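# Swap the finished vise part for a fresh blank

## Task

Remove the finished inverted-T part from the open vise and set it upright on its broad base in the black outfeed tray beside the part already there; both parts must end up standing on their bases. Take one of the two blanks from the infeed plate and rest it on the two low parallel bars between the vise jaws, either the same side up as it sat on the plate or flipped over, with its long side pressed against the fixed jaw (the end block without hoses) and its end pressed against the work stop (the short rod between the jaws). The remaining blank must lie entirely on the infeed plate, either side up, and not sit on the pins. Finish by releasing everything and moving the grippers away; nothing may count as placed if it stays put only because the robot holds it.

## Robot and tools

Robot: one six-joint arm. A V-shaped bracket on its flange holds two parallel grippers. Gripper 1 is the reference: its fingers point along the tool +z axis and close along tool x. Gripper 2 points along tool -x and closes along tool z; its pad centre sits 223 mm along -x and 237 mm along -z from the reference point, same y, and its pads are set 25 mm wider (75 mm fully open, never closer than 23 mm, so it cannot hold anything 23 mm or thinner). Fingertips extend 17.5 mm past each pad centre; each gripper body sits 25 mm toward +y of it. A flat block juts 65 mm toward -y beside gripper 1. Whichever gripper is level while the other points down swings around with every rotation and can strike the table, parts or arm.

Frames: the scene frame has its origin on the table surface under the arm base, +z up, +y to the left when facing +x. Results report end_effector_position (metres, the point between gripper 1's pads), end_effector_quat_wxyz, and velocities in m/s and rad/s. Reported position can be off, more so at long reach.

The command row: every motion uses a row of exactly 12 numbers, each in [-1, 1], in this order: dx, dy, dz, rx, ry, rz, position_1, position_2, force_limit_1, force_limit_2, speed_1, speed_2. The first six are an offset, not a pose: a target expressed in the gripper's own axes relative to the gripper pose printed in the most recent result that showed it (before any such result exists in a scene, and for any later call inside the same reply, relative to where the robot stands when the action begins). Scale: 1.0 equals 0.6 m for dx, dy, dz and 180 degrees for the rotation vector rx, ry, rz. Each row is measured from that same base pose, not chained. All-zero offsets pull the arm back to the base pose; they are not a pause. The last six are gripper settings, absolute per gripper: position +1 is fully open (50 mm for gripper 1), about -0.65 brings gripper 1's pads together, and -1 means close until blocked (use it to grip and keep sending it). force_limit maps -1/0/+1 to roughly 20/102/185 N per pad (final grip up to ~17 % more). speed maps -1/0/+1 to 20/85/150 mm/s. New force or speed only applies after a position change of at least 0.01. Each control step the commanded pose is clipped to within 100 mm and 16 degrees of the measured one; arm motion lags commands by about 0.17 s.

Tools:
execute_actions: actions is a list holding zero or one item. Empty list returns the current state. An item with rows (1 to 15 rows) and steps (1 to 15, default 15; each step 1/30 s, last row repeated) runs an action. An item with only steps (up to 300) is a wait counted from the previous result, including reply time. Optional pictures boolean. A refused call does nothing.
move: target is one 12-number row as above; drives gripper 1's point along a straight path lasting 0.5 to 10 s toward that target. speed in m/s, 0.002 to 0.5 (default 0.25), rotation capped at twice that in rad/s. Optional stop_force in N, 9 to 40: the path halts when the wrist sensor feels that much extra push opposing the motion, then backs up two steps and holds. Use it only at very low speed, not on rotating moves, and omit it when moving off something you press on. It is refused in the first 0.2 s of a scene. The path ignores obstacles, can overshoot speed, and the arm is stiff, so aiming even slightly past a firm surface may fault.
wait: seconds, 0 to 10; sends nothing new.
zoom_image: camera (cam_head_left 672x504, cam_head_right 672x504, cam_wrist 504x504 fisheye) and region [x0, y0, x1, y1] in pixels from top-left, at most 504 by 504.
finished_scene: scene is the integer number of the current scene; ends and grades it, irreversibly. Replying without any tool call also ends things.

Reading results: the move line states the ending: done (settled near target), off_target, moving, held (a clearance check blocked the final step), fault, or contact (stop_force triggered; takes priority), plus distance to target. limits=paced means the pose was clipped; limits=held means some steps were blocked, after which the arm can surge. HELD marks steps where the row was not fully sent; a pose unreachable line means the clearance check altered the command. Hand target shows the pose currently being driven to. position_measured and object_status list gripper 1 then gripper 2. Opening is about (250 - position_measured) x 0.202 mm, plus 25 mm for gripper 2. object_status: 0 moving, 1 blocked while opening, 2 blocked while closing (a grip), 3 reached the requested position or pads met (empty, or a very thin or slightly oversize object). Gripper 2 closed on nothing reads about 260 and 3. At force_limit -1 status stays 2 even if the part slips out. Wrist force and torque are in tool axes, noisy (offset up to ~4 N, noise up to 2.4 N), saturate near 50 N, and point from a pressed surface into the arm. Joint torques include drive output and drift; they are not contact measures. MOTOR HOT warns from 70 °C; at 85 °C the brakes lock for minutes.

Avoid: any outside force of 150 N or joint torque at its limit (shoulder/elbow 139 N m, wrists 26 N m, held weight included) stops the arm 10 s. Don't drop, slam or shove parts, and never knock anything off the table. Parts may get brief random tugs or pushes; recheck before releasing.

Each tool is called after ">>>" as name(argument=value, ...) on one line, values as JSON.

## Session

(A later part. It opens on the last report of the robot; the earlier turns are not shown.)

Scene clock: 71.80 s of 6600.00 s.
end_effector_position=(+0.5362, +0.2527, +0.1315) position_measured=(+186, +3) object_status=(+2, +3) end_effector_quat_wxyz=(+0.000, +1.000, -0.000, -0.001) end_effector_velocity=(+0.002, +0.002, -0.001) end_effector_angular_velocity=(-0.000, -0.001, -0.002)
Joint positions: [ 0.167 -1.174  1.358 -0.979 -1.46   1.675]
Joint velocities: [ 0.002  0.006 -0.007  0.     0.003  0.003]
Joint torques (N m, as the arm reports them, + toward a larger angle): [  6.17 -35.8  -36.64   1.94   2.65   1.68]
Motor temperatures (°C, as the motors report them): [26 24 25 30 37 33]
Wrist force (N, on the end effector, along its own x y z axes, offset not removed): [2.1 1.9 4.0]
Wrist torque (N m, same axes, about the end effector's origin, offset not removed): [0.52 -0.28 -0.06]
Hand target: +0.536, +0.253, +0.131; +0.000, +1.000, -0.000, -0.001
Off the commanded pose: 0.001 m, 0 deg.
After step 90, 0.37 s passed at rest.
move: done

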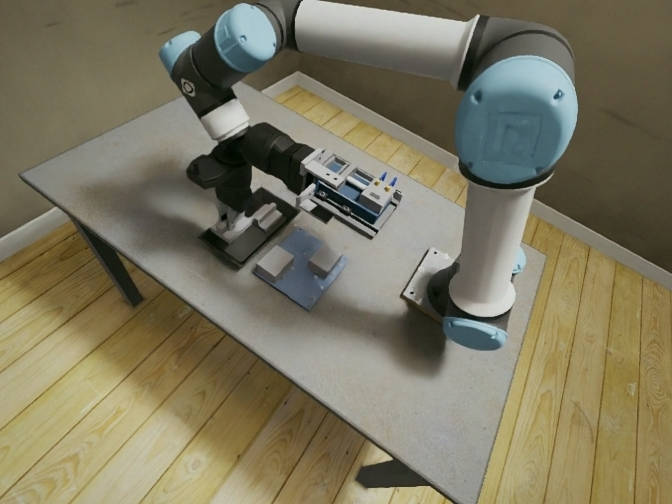

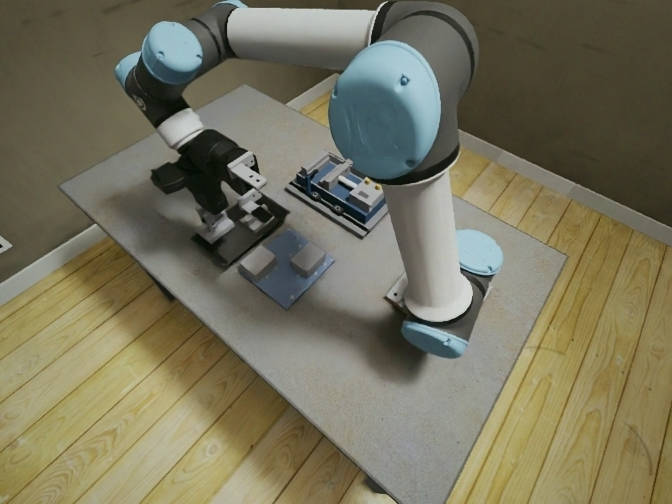

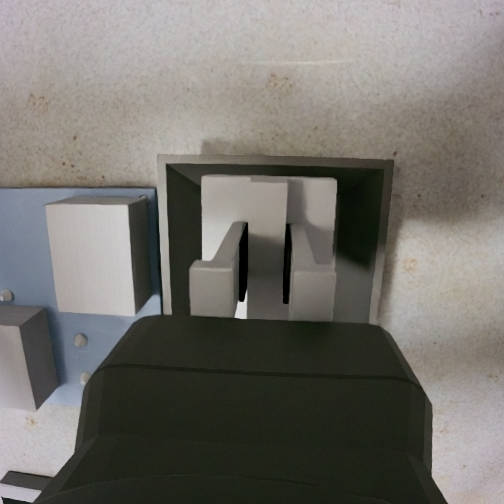

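>>> move(target=[0.005,0.005,0.1,0,0,0,-1,1,0,0,0,0], speed=0.1)

>>> move(target=[0,0,0.07,0,0,0,-1,1,0,0,0,0], speed=0.005, stop_force=10)

>>> move(target=[0,0,-0.002,0,0,0,1,1,0,0,0,0])

>>> move(target=[-0.05,0,-0.15,0,0,0,1,1,0,0,0,0], speed=0.1)

>>> move(target=[-0.12,0,0,0,0,0,1,1,0,0,0,0])

Scene clock: 80.10 s of 6600.00 s.
end_effector_position=(+0.5390, +0.2496, +0.0717) position_measured=(+186, +3) object_status=(+2, +3) end_effector_quat_wxyz=(+0.000, +1.000, -0.000, -0.001) end_effector_velocity=(-0.001, +0.001, -0.002) end_effector_angular_velocity=(-0.001, +0.001, +0.001)
Joint positions: [ 0.162 -1.134  1.456 -1.118 -1.464  1.672]
Joint velocities: [ 0.002  0.001  0.004 -0.004  0.     0.001]
Joint torques (N m, as the arm reports them, + toward a larger angle): [ -6.81 -36.58 -18.91  -1.37  -1.45  -1.74]
Motor temperatures (°C, as the motors report them): [26 24 25 30 37 33]
Wrist force (N, on the end effector, along its own x y z axes, offset not removed): [2.2 0.9 3.2]
Wrist torque (N m, same axes, about the end effector's origin, offset not removed): [0.36 -0.41 -0.18]
Hand target: +0.539, +0.250, +0.071; +0.000, +1.000, -0.000, -0.001
Off the commanded pose: 0.000 m, 0 deg.
After step 90, 4.17 s passed at rest.
move: done

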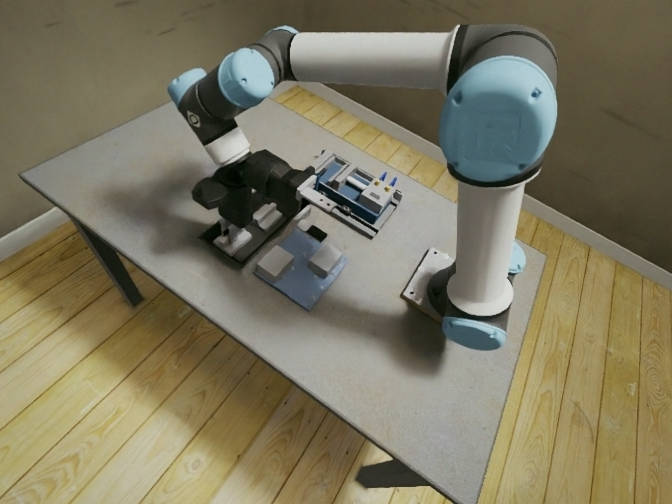

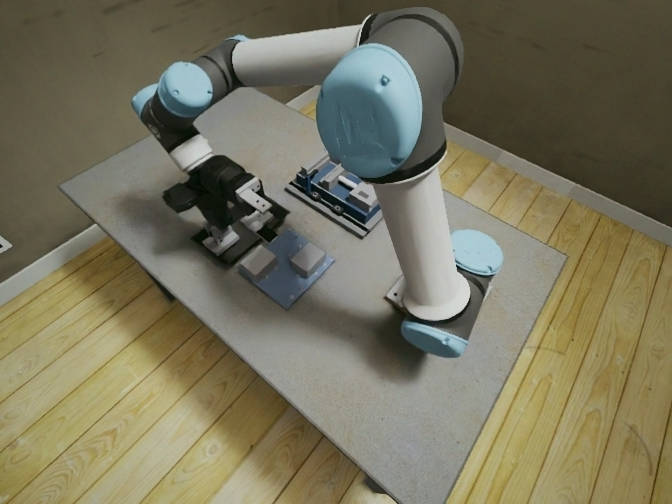

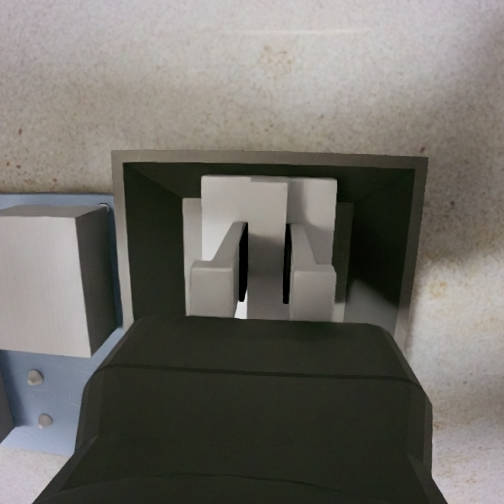

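Scene clock: 81.47 s of 6600.00 s.
end_effector_position=(+0.5390, +0.2495, +0.0666) position_measured=(+186, +3) object_status=(+2, +3) end_effector_quat_wxyz=(+0.001, +1.000, -0.000, -0.002) end_effector_velocity=(-0.001, +0.001, +0.001) end_effector_angular_velocity=(+0.001, +0.002, +0.000)
Joint positions: [ 0.162 -1.13   1.463 -1.129 -1.464  1.672]
Joint velocities: [ 0.002 -0.    -0.004  0.005  0.002  0.   ]
Joint torques (N m, as the arm reports them, + toward a larger angle): [  2.74 -48.76 -28.93   2.54   5.02  -1.13]
Motor temperatures (°C, as the motors report them): [26 24 25 30 37 33]
Wrist force (N, on the end effector, along its own x y z axes, offset not removed): [5.1 17.6 -9.9]
Wrist torque (N m, same axes, about the end effector's origin, offset not removed): [0.18 -0.34 -0.13]
Hand target: +0.539, +0.250, +0.067; +0.000, +1.000, -0.000, -0.001
Off the commanded pose: 0.037 m, 0 deg.
move: contact

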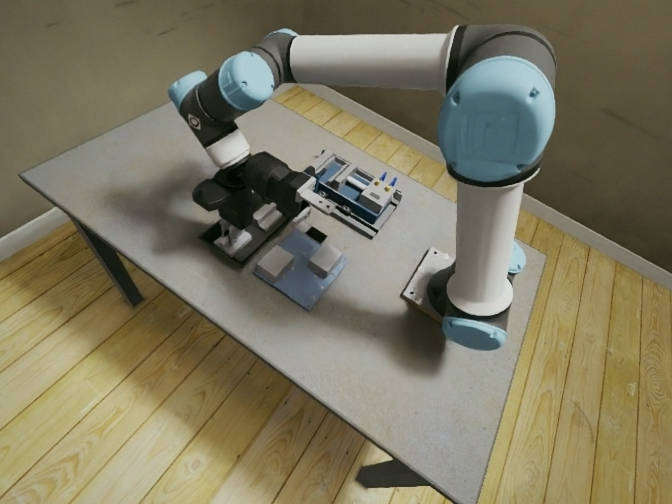

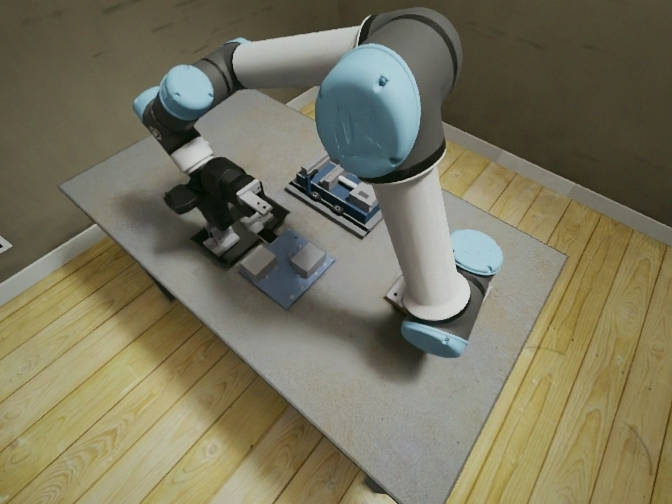

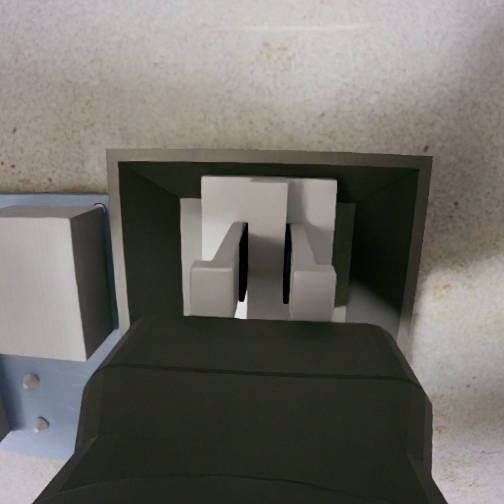

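Scene clock: 82.17 s of 6600.00 s.
end_effector_position=(+0.5390, +0.2495, +0.0678) position_measured=(+3, +3) object_status=(+3, +3) end_effector_quat_wxyz=(+0.001, +1.000, -0.000, -0.002) end_effector_velocity=(-0.000, -0.000, +0.000) end_effector_angular_velocity=(+0.000, -0.000, +0.000)
Joint positions: [ 0.162 -1.13   1.462 -1.127 -1.464  1.672]
Joint velocities: [-0.    -0.001 -0.     0.001 -0.    -0.   ]
Joint torques (N m, as the arm reports them, + toward a larger angle): [ -1.6  -64.15 -33.74   1.87  -1.32  -1.27]
Motor temperatures (°C, as the motors report them): [26 24 25 30 37 33]
Wrist force (N, on the end effector, along its own x y z axes, offset not removed): [1.2 -1.0 -0.6]
Wrist torque (N m, same axes, about the end effector's origin, offset not removed): [-0.19 -0.22 0.00]
Hand target: +0.539, +0.250, +0.068; +0.001, +1.000, -0.000, -0.002
Off the commanded pose: 0.000 m, 0 deg.
move: done

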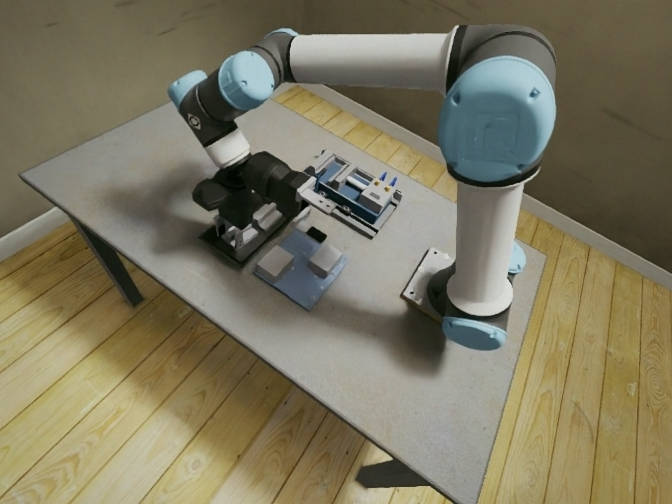

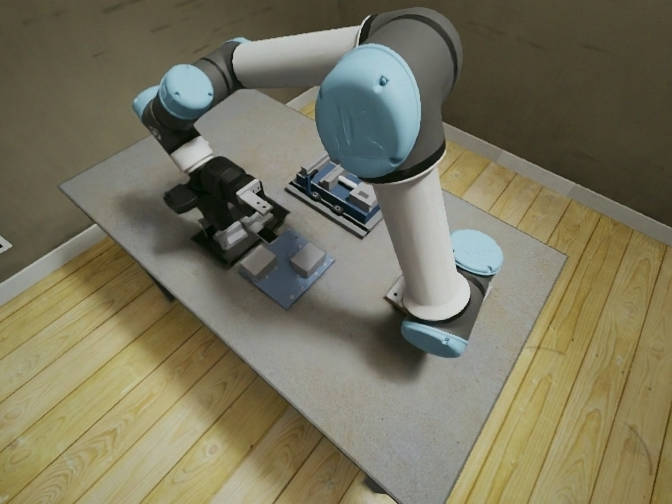

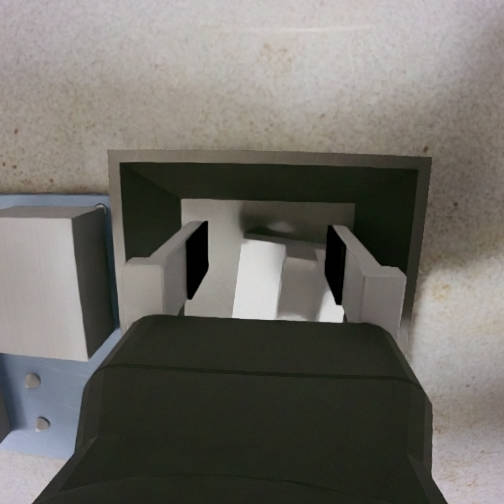

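Scene clock: 83.63 s of 6600.00 s.
end_effector_position=(+0.5093, +0.2497, +0.1576) position_measured=(+3, +3) object_status=(+3, +3) end_effector_quat_wxyz=(+0.001, +1.000, -0.000, -0.002) end_effector_velocity=(-0.001, -0.000, +0.002) end_effector_angular_velocity=(-0.001, +0.001, +0.000)
Joint positions: [ 0.169 -1.248  1.393 -0.941 -1.459  1.677]
Joint velocities: [ 0.    -0.002 -0.002  0.005 -0.001  0.001]
Joint torques (N m, as the arm reports them, + toward a larger angle): [  7.83 -59.47 -33.89   2.14   2.62   2.05]
Motor temperatures (°C, as the motors report them): [26 24 25 30 37 33]
Wrist force (N, on the end effector, along its own x y z axes, offset not removed): [3.0 2.0 0.0]
Wrist torque (N m, same axes, about the end effector's origin, offset not removed): [0.58 -0.57 -0.12]
Hand target: +0.509, +0.250, +0.158; +0.001, +1.000, -0.000, -0.002
Off the commanded pose: 0.000 m, 0 deg.
move: done

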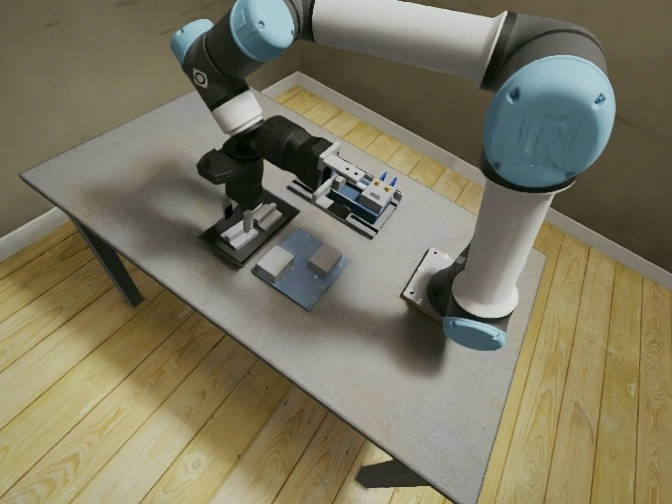

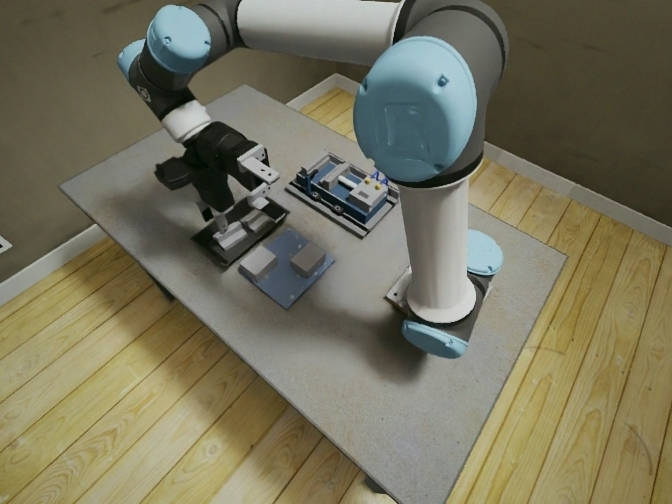

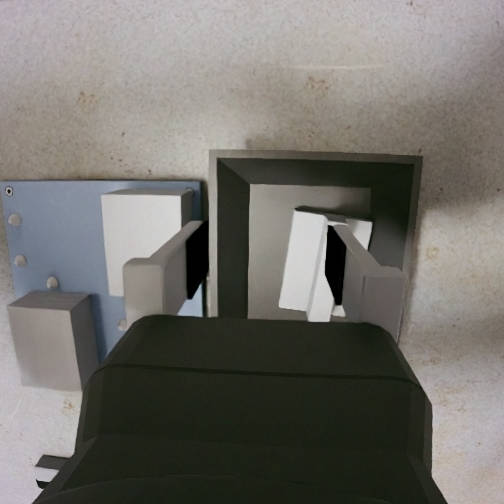

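Scene clock: 84.63 s of 6600.00 s.
end_effector_position=(+0.4375, +0.2499, +0.1577) position_measured=(+3, +3) object_status=(+3, +3) end_effector_quat_wxyz=(+0.001, +1.000, -0.000, -0.002) end_effector_velocity=(-0.002, -0.000, +0.000) end_effector_angular_velocity=(+0.001, -0.001, -0.002)
Joint positions: [ 0.19  -1.406  1.595 -0.986 -1.445  1.692]
Joint velocities: [-0.    -0.006  0.007 -0.002  0.001  0.001]
Joint torques (N m, as the arm reports them, + toward a larger angle): [  6.76 -50.5  -19.91  -1.23   2.75   1.89]
Motor temperatures (°C, as the motors report them): [26 24 25 30 37 33]
Wrist force (N, on the end effector, along its own x y z axes, offset not removed): [0.1 1.4 1.3]
Wrist torque (N m, same axes, about the end effector's origin, offset not removed): [0.40 0.09 -0.10]
Hand target: +0.437, +0.250, +0.158; +0.001, +1.000, -0.000, -0.002
Off the commanded pose: 0.000 m, 0 deg.
move: done

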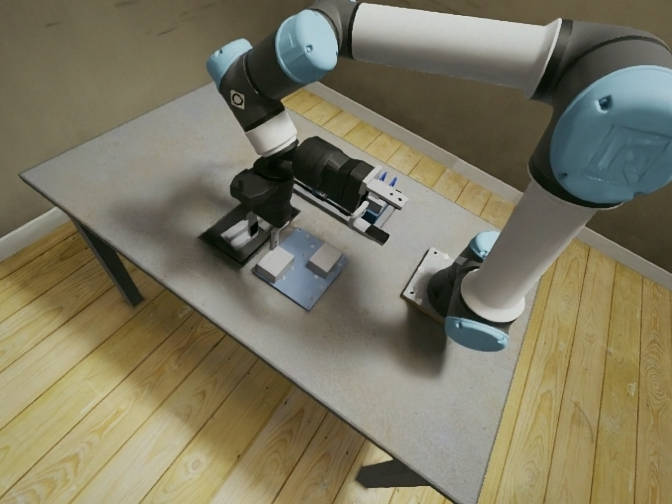

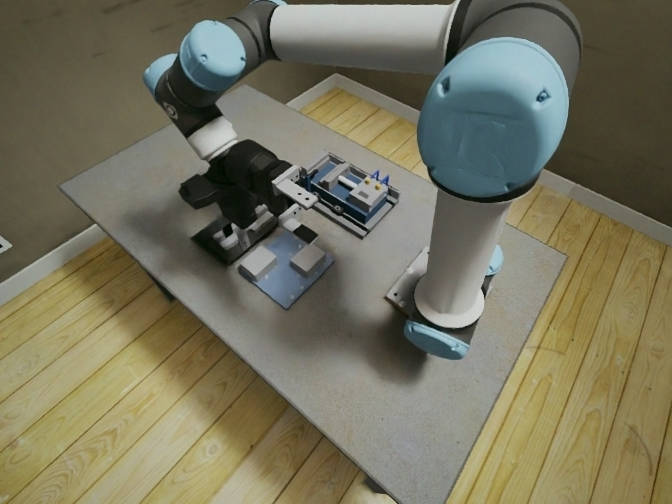

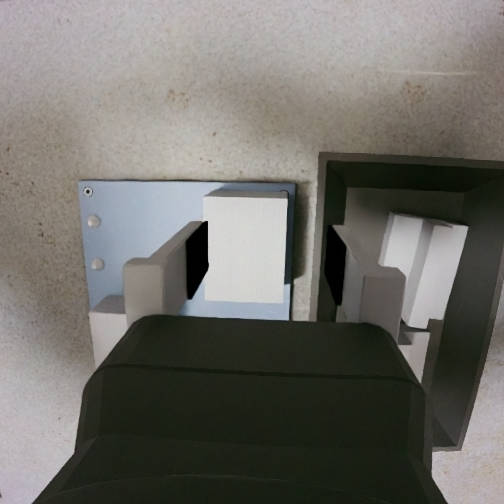

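>>> move(target=[0.377,0,-0.372,0,0.5,0,1,1,0,0,0,0])

>>> move(target=[-0.13,0,0,0,0,0,1,1,0,0,0,0], speed=0.1)

>>> zoom_image(camera="cam_head_left", region=[170,160,370,310])

Scene clock: 102.50 s of 6600.00 s.
end_effector_position=(+0.6643, +0.2497, +0.3799) position_measured=(+3, +3) object_status=(+3, +3) end_effector_quat_wxyz=(+0.002, +0.709, +0.001, +0.705) end_effector_velocity=(+0.002, +0.002, +0.002) end_effector_angular_velocity=(+0.001, -0.017, +0.003)
Joint positions: [ 0.247 -1.527  2.159 -2.977 -1.733  1.739]
Joint velocities: [ 0.001  0.013 -0.001 -0.029 -0.001 -0.003]
Joint torques (N m, as the arm reports them, + toward a larger angle): [ -6.23 -18.17 -20.5   -8.07  -2.44  -1.43]
Motor temperatures (°C, as the motors report them): [26 24 25 30 37 33]
Wrist force (N, on the end effector, along its own x y z axes, offset not removed): [4.0 0.6 0.1]
Wrist torque (N m, same axes, about the end effector's origin, offset not removed): [0.25 -0.86 -0.12]
Hand target: +0.665, +0.250, +0.380; +0.002, +0.708, +0.001, +0.706
Off the commanded pose: 0.000 m, 0 deg.
After step 90, 11.13 s passed at rest.
move: done

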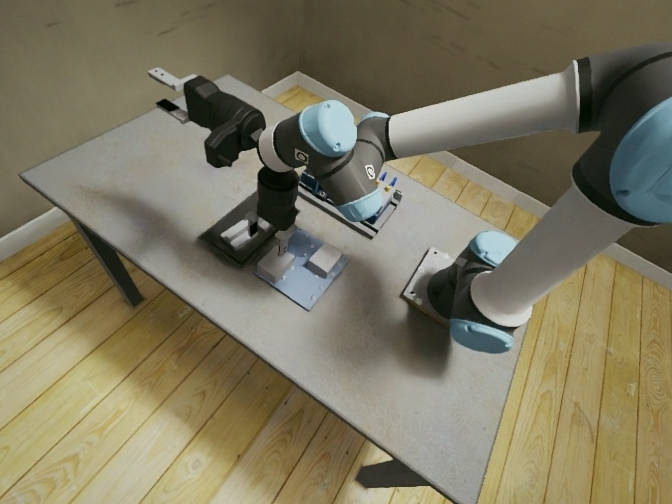

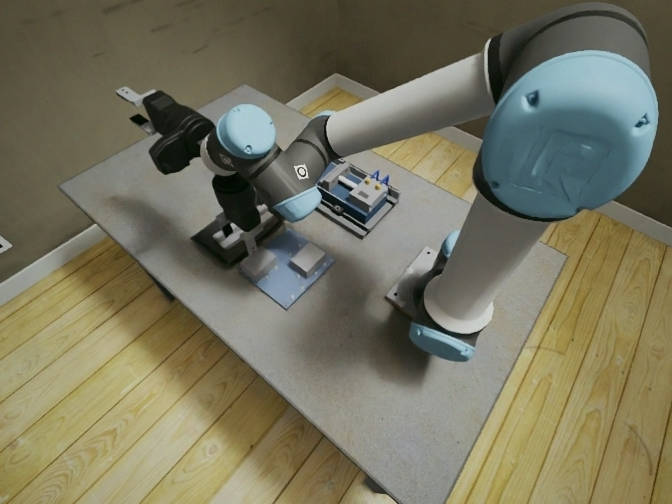

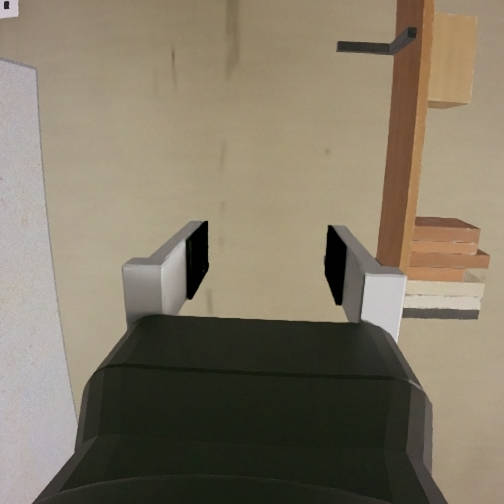

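Scene clock: 103.80 s of 6600.00 s.
end_effector_position=(+0.6640, +0.2496, +0.3022) position_measured=(+3, +3) object_status=(+3, +3) end_effector_quat_wxyz=(+0.002, +0.709, +0.001, +0.705) end_effector_velocity=(+0.000, +0.000, -0.002) end_effector_angular_velocity=(-0.001, -0.001, +0.000)
Joint positions: [ 0.248 -1.371  2.247 -3.221 -1.734  1.739]
Joint velocities: [ 0.001  0.006  0.002 -0.008 -0.001 -0.   ]
Joint torques (N m, as the arm reports them, + toward a larger angle): [  5.45 -23.25 -16.99  -8.27  -2.39  -1.81]
Motor temperatures (°C, as the motors report them): [26 24 25 30 37 33]
Wrist force (N, on the end effector, along its own x y z axes, offset not removed): [0.3 0.2 -0.2]
Wrist torque (N m, same axes, about the end effector's origin, offset not removed): [0.08 -0.03 0.00]
Hand target: +0.664, +0.250, +0.302; +0.002, +0.709, +0.001, +0.705
Off the commanded pose: 0.000 m, 0 deg.
move: done

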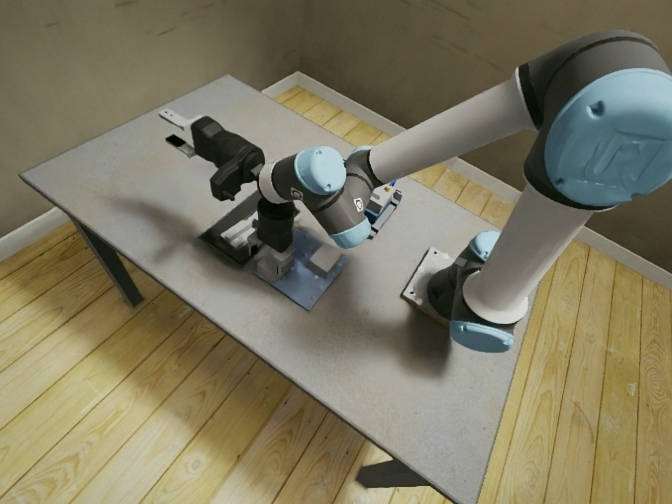

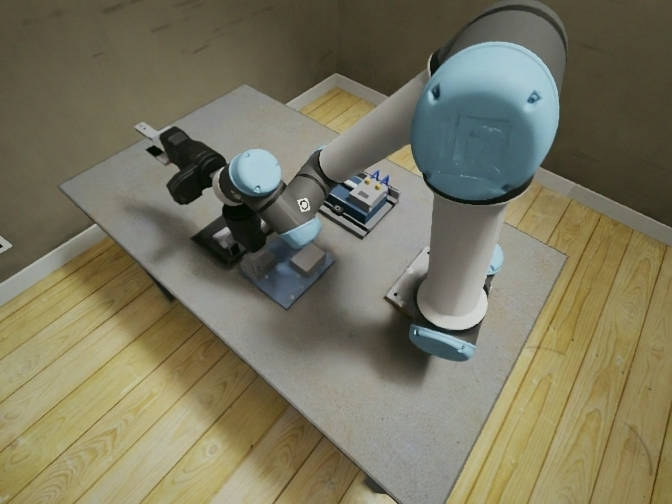

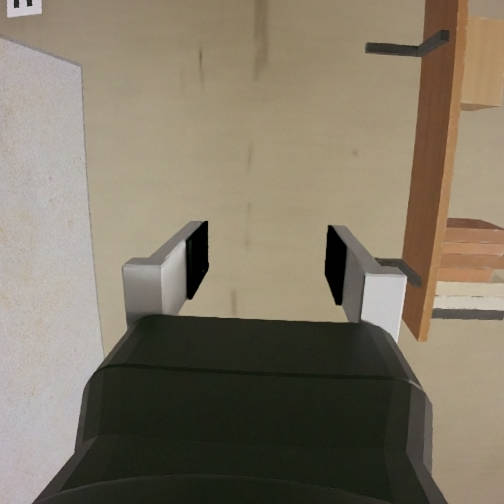

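Region (170, 160, 370, 310) of cam_head_left's 672x504 image, scaled by 2.520, with more detail than that image has; it fills the top 378 rows of this view, and the rest is white.

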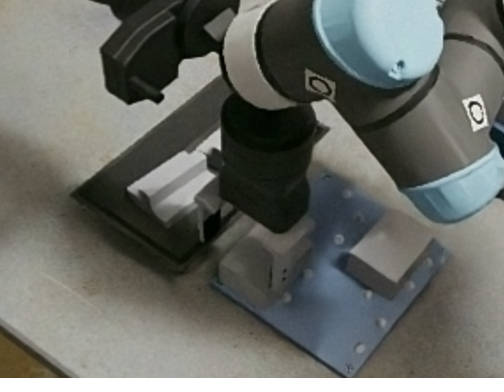

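Go down 30 mm, grip.

>>> move(target=[-0.05,0,0,0,0,0,1,1,0,0,0,0], speed=0.008, stop_force=10)

>>> move(target=[0,0,0,0,0,0,1,-1,0,0,0,0])

>>> move(target=[0.18,0,0,0,0,0,1,-1,0,0,0,0], speed=0.1)

Scene clock: 112.93 s of 6600.00 s.
end_effector_position=(+0.6639, +0.2495, +0.2817) position_measured=(+3, +3) object_status=(+3, +3) end_effector_quat_wxyz=(+0.002, +0.709, +0.001, +0.705) end_effector_velocity=(-0.001, +0.001, +0.001) end_effector_angular_velocity=(+0.000, +0.004, +0.002)
Joint positions: [ 0.248 -1.322  2.263 -3.286 -1.734  1.739]
Joint velocities: [ 0.001 -0.007 -0.     0.011  0.001  0.   ]
Joint torques (N m, as the arm reports them, + toward a larger angle): [  6.16 -35.3  -15.64   1.88  -2.21   0.77]
Motor temperatures (°C, as the motors report them): [26 24 25 30 37 33]
Wrist force (N, on the end effector, along its own x y z axes, offset not removed): [33.4 0.1 3.9]
Wrist torque (N m, same axes, about the end effector's origin, offset not removed): [0.07 -5.25 0.51]
Hand target: +0.664, +0.250, +0.282; +0.002, +0.709, +0.001, +0.705
Off the commanded pose: 0.010 m, 0 deg.
After step 90, 3.23 s passed at rest.
move: contact

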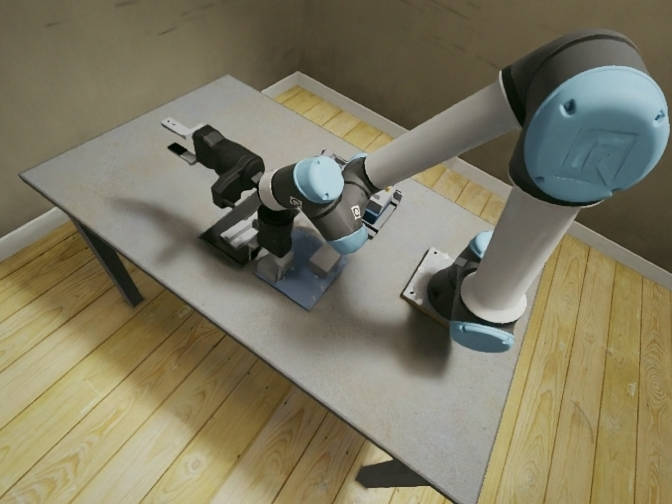

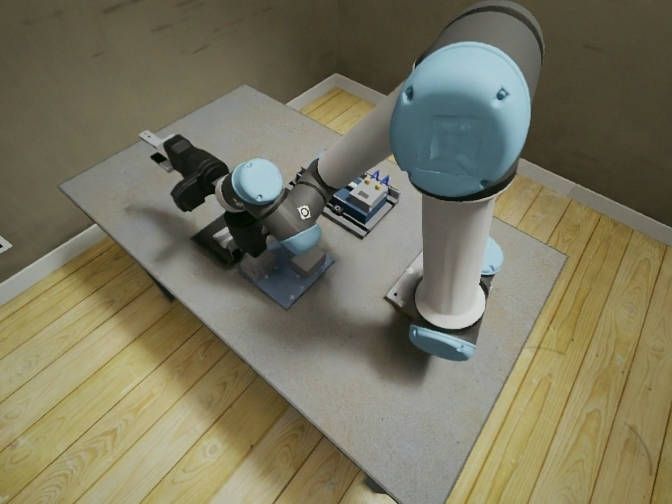

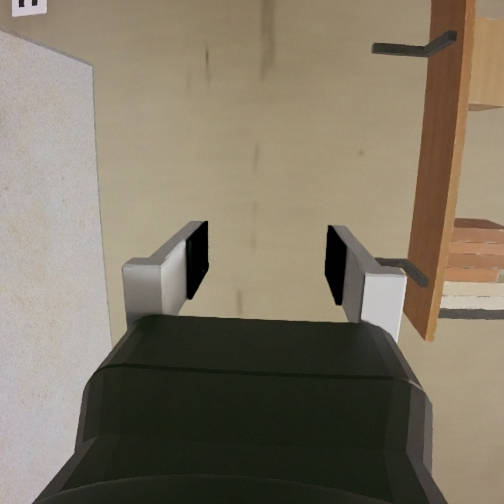

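Scene clock: 113.43 s of 6600.00 s.
end_effector_position=(+0.6638, +0.2495, +0.2817) position_measured=(+3, +105) object_status=(+3, +2) end_effector_quat_wxyz=(+0.002, +0.709, +0.001, +0.705) end_effector_velocity=(+0.001, -0.001, -0.000) end_effector_angular_velocity=(+0.000, +0.001, -0.002)
Joint positions: [ 0.248 -1.322  2.263 -3.286 -1.734  1.739]
Joint velocities: [-0.001  0.001 -0.002  0.002 -0.     0.001]
Joint torques (N m, as the arm reports them, + toward a larger angle): [  5.64 -22.39 -22.31  -8.5   -2.02   0.51]
Motor temperatures (°C, as the motors report them): [26 24 25 30 37 33]
Wrist force (N, on the end effector, along its own x y z axes, offset not removed): [0.9 0.5 1.0]
Wrist torque (N m, same axes, about the end effector's origin, offset not removed): [0.26 -0.33 -0.25]
Hand target: +0.664, +0.250, +0.282; +0.002, +0.709, +0.001, +0.705
Off the commanded pose: 0.000 m, 0 deg.
move: done

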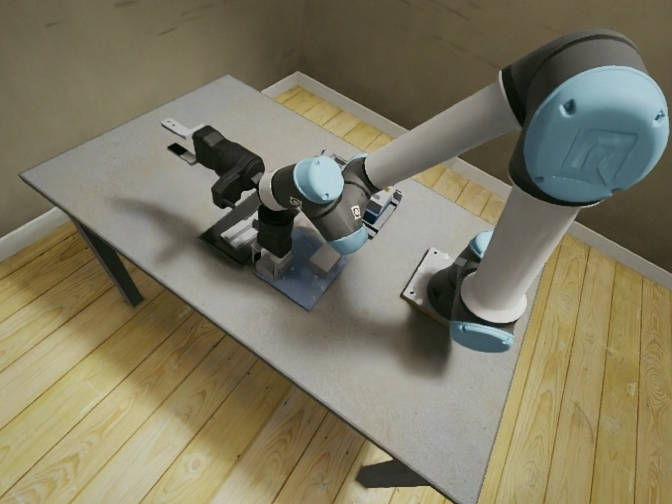

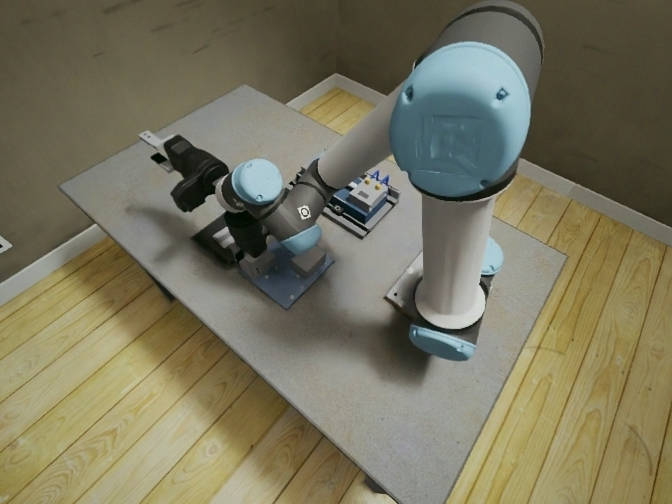

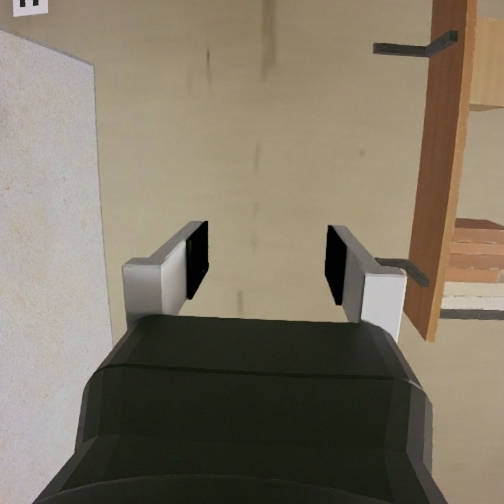

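Scene clock: 115.00 s of 6600.00 s.
end_effector_position=(+0.6643, +0.2497, +0.3894) position_measured=(+3, +105) object_status=(+3, +2) end_effector_quat_wxyz=(+0.002, +0.709, +0.001, +0.705) end_effector_velocity=(-0.001, +0.002, +0.002) end_effector_angular_velocity=(+0.000, +0.001, +0.002)
Joint positions: [ 0.247 -1.543  2.146 -2.948 -1.733  1.739]
Joint velocities: [ 0.004 -0.005 -0.004  0.01  -0.001  0.002]
Joint torques (N m, as the arm reports them, + toward a larger angle): [ -3.21 -47.13 -37.68  -5.57   1.41   2.13]
Motor temperatures (°C, as the motors report them): [26 24 25 30 37 33]
Wrist force (N, on the end effector, along its own x y z axes, offset not removed): [-2.2 0.9 0.5]
Wrist torque (N m, same axes, about the end effector's origin, offset not removed): [0.27 0.66 0.03]
Hand target: +0.664, +0.250, +0.390; +0.002, +0.709, +0.001, +0.705
Off the commanded pose: 0.000 m, 0 deg.
move: done

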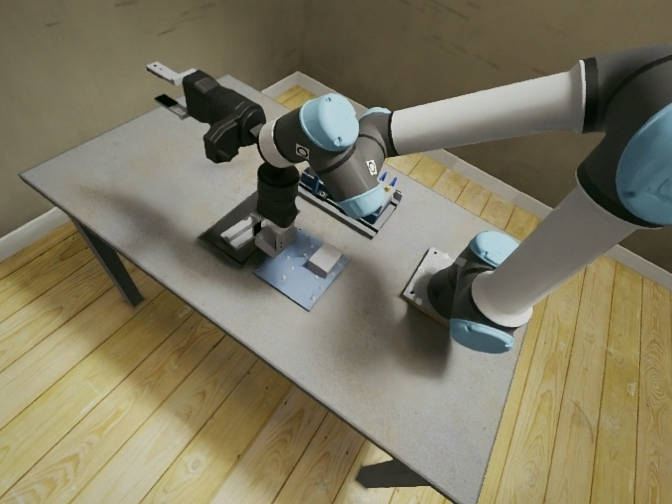

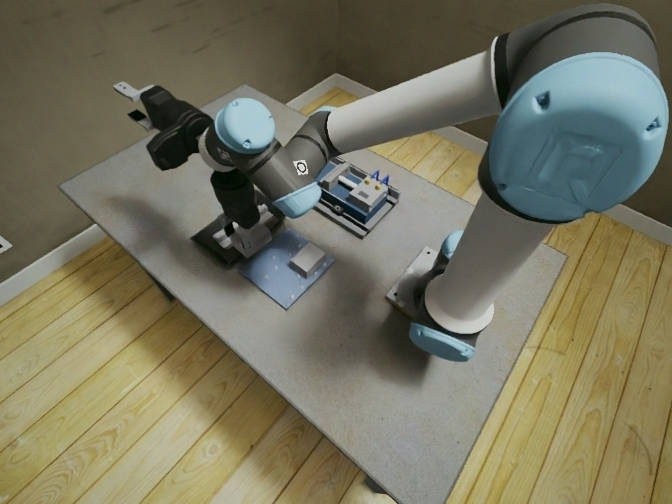

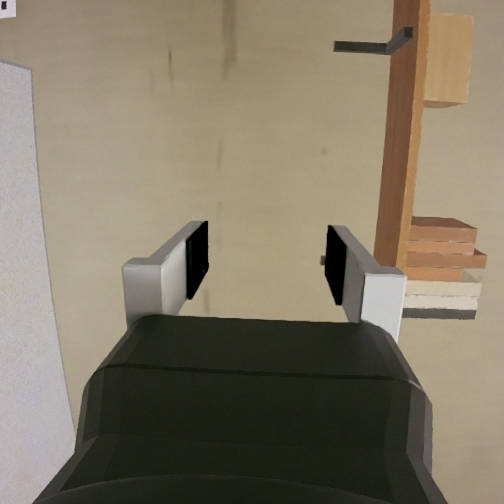

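>>> move(target=[0,0.592,0.08,0,0,0,1,-1,0,0,0,0], speed=0.15)

>>> move(target=[-0.1,0,0,0,0,0,1,-1,0,0,0,0], speed=0.008, stop_force=10)

>>> zoom_image(camera="cam_head_left", region=[250,110,410,230])

Scene clock: 126.63 s of 6600.00 s.
end_effector_position=(+0.7114, -0.1053, +0.3896) position_measured=(+3, +105) object_status=(+3, +2) end_effector_quat_wxyz=(+0.002, +0.709, +0.000, +0.705) end_effector_velocity=(+0.001, -0.002, -0.000) end_effector_angular_velocity=(-0.001, +0.002, +0.000)
Joint positions: [-0.608 -1.552  2.14  -2.841 -1.143  1.105]
Joint velocities: [-0.003  0.002 -0.004  0.004  0.001 -0.004]
Joint torques (N m, as the arm reports them, + toward a larger angle): [ -7.72 -17.22 -37.94  -4.94   3.84  -1.54]
Motor temperatures (°C, as the motors report them): [26 24 25 30 37 33]
Wrist force (N, on the end effector, along its own x y z axes, offset not removed): [-2.1 2.3 1.1]
Wrist torque (N m, same axes, about the end effector's origin, offset not removed): [0.65 0.61 0.06]
Hand target: +0.711, -0.105, +0.390; +0.002, +0.709, +0.000, +0.705
Off the commanded pose: 0.001 m, 0 deg.
After step 90, 5.67 s passed at rest.
move: done

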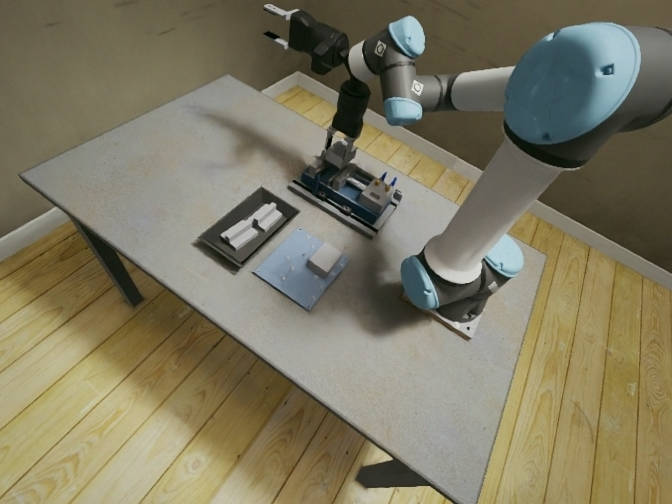

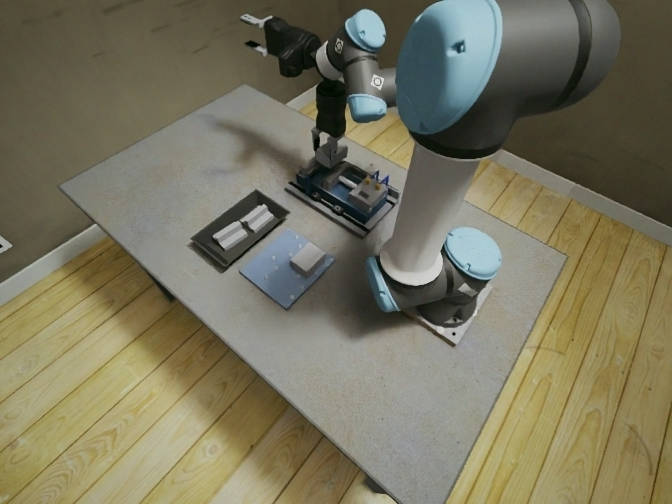

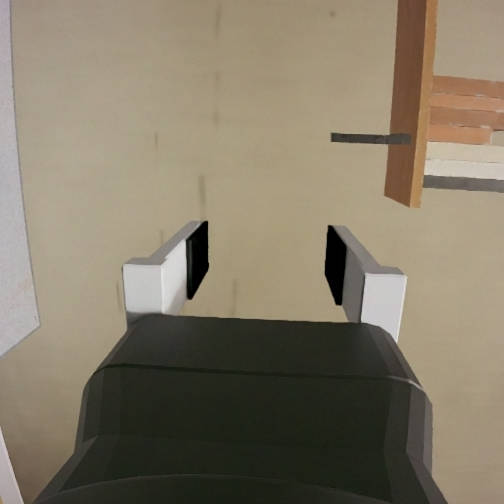

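Scene clock: 129.77 s of 6600.00 s.
end_effector_position=(+0.7113, -0.1053, +0.3674) position_measured=(+3, +105) object_status=(+3, +2) end_effector_quat_wxyz=(+0.002, +0.709, +0.000, +0.705) end_effector_velocity=(+0.000, +0.001, +0.003) end_effector_angular_velocity=(+0.001, +0.000, +0.002)
Joint positions: [-0.607 -1.516  2.171 -2.909 -1.144  1.105]
Joint velocities: [ 0.001 -0.006 -0.004  0.011  0.002 -0.   ]
Joint torques (N m, as the arm reports them, + toward a larger angle): [  3.41 -43.68 -29.3   -2.05  -0.62   1.88]
Motor temperatures (°C, as the motors report them): [26 24 25 30 37 33]
Wrist force (N, on the end effector, along its own x y z axes, offset not removed): [7.3 3.9 10.3]
Wrist torque (N m, same axes, about the end effector's origin, offset not removed): [1.49 0.71 -0.63]
Hand target: +0.711, -0.105, +0.368; +0.002, +0.709, +0.000, +0.705
Off the commanded pose: 0.038 m, 0 deg.
move: contact

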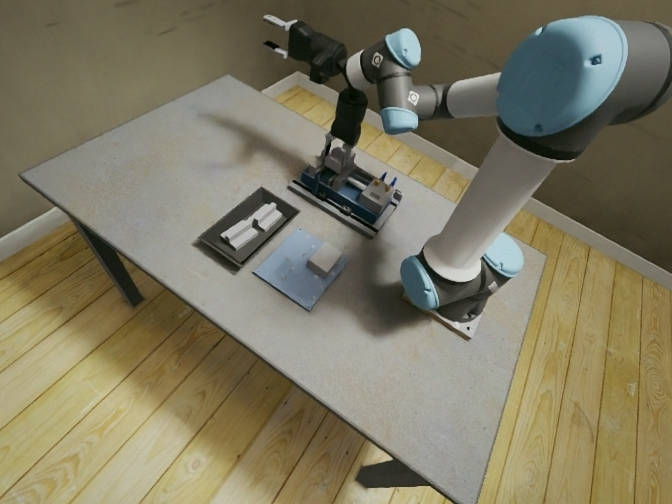

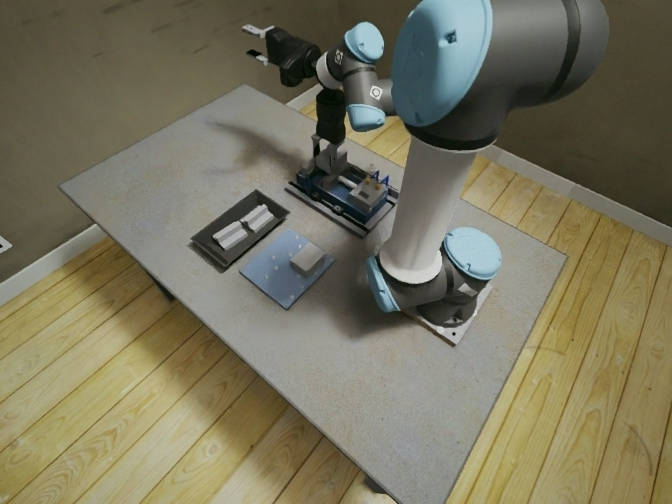

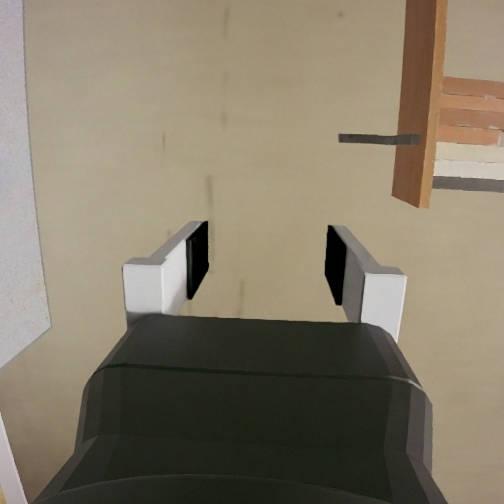

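Region (250, 110, 410, 230) of cam_head_left's 672x504 image, scaled by 3.150, with more detail than that image has; it fills the top 378 rows of this view, and the rest is white.

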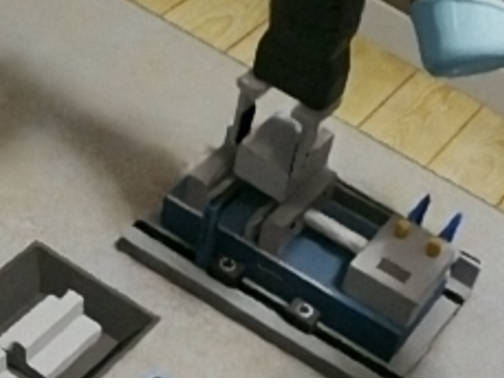

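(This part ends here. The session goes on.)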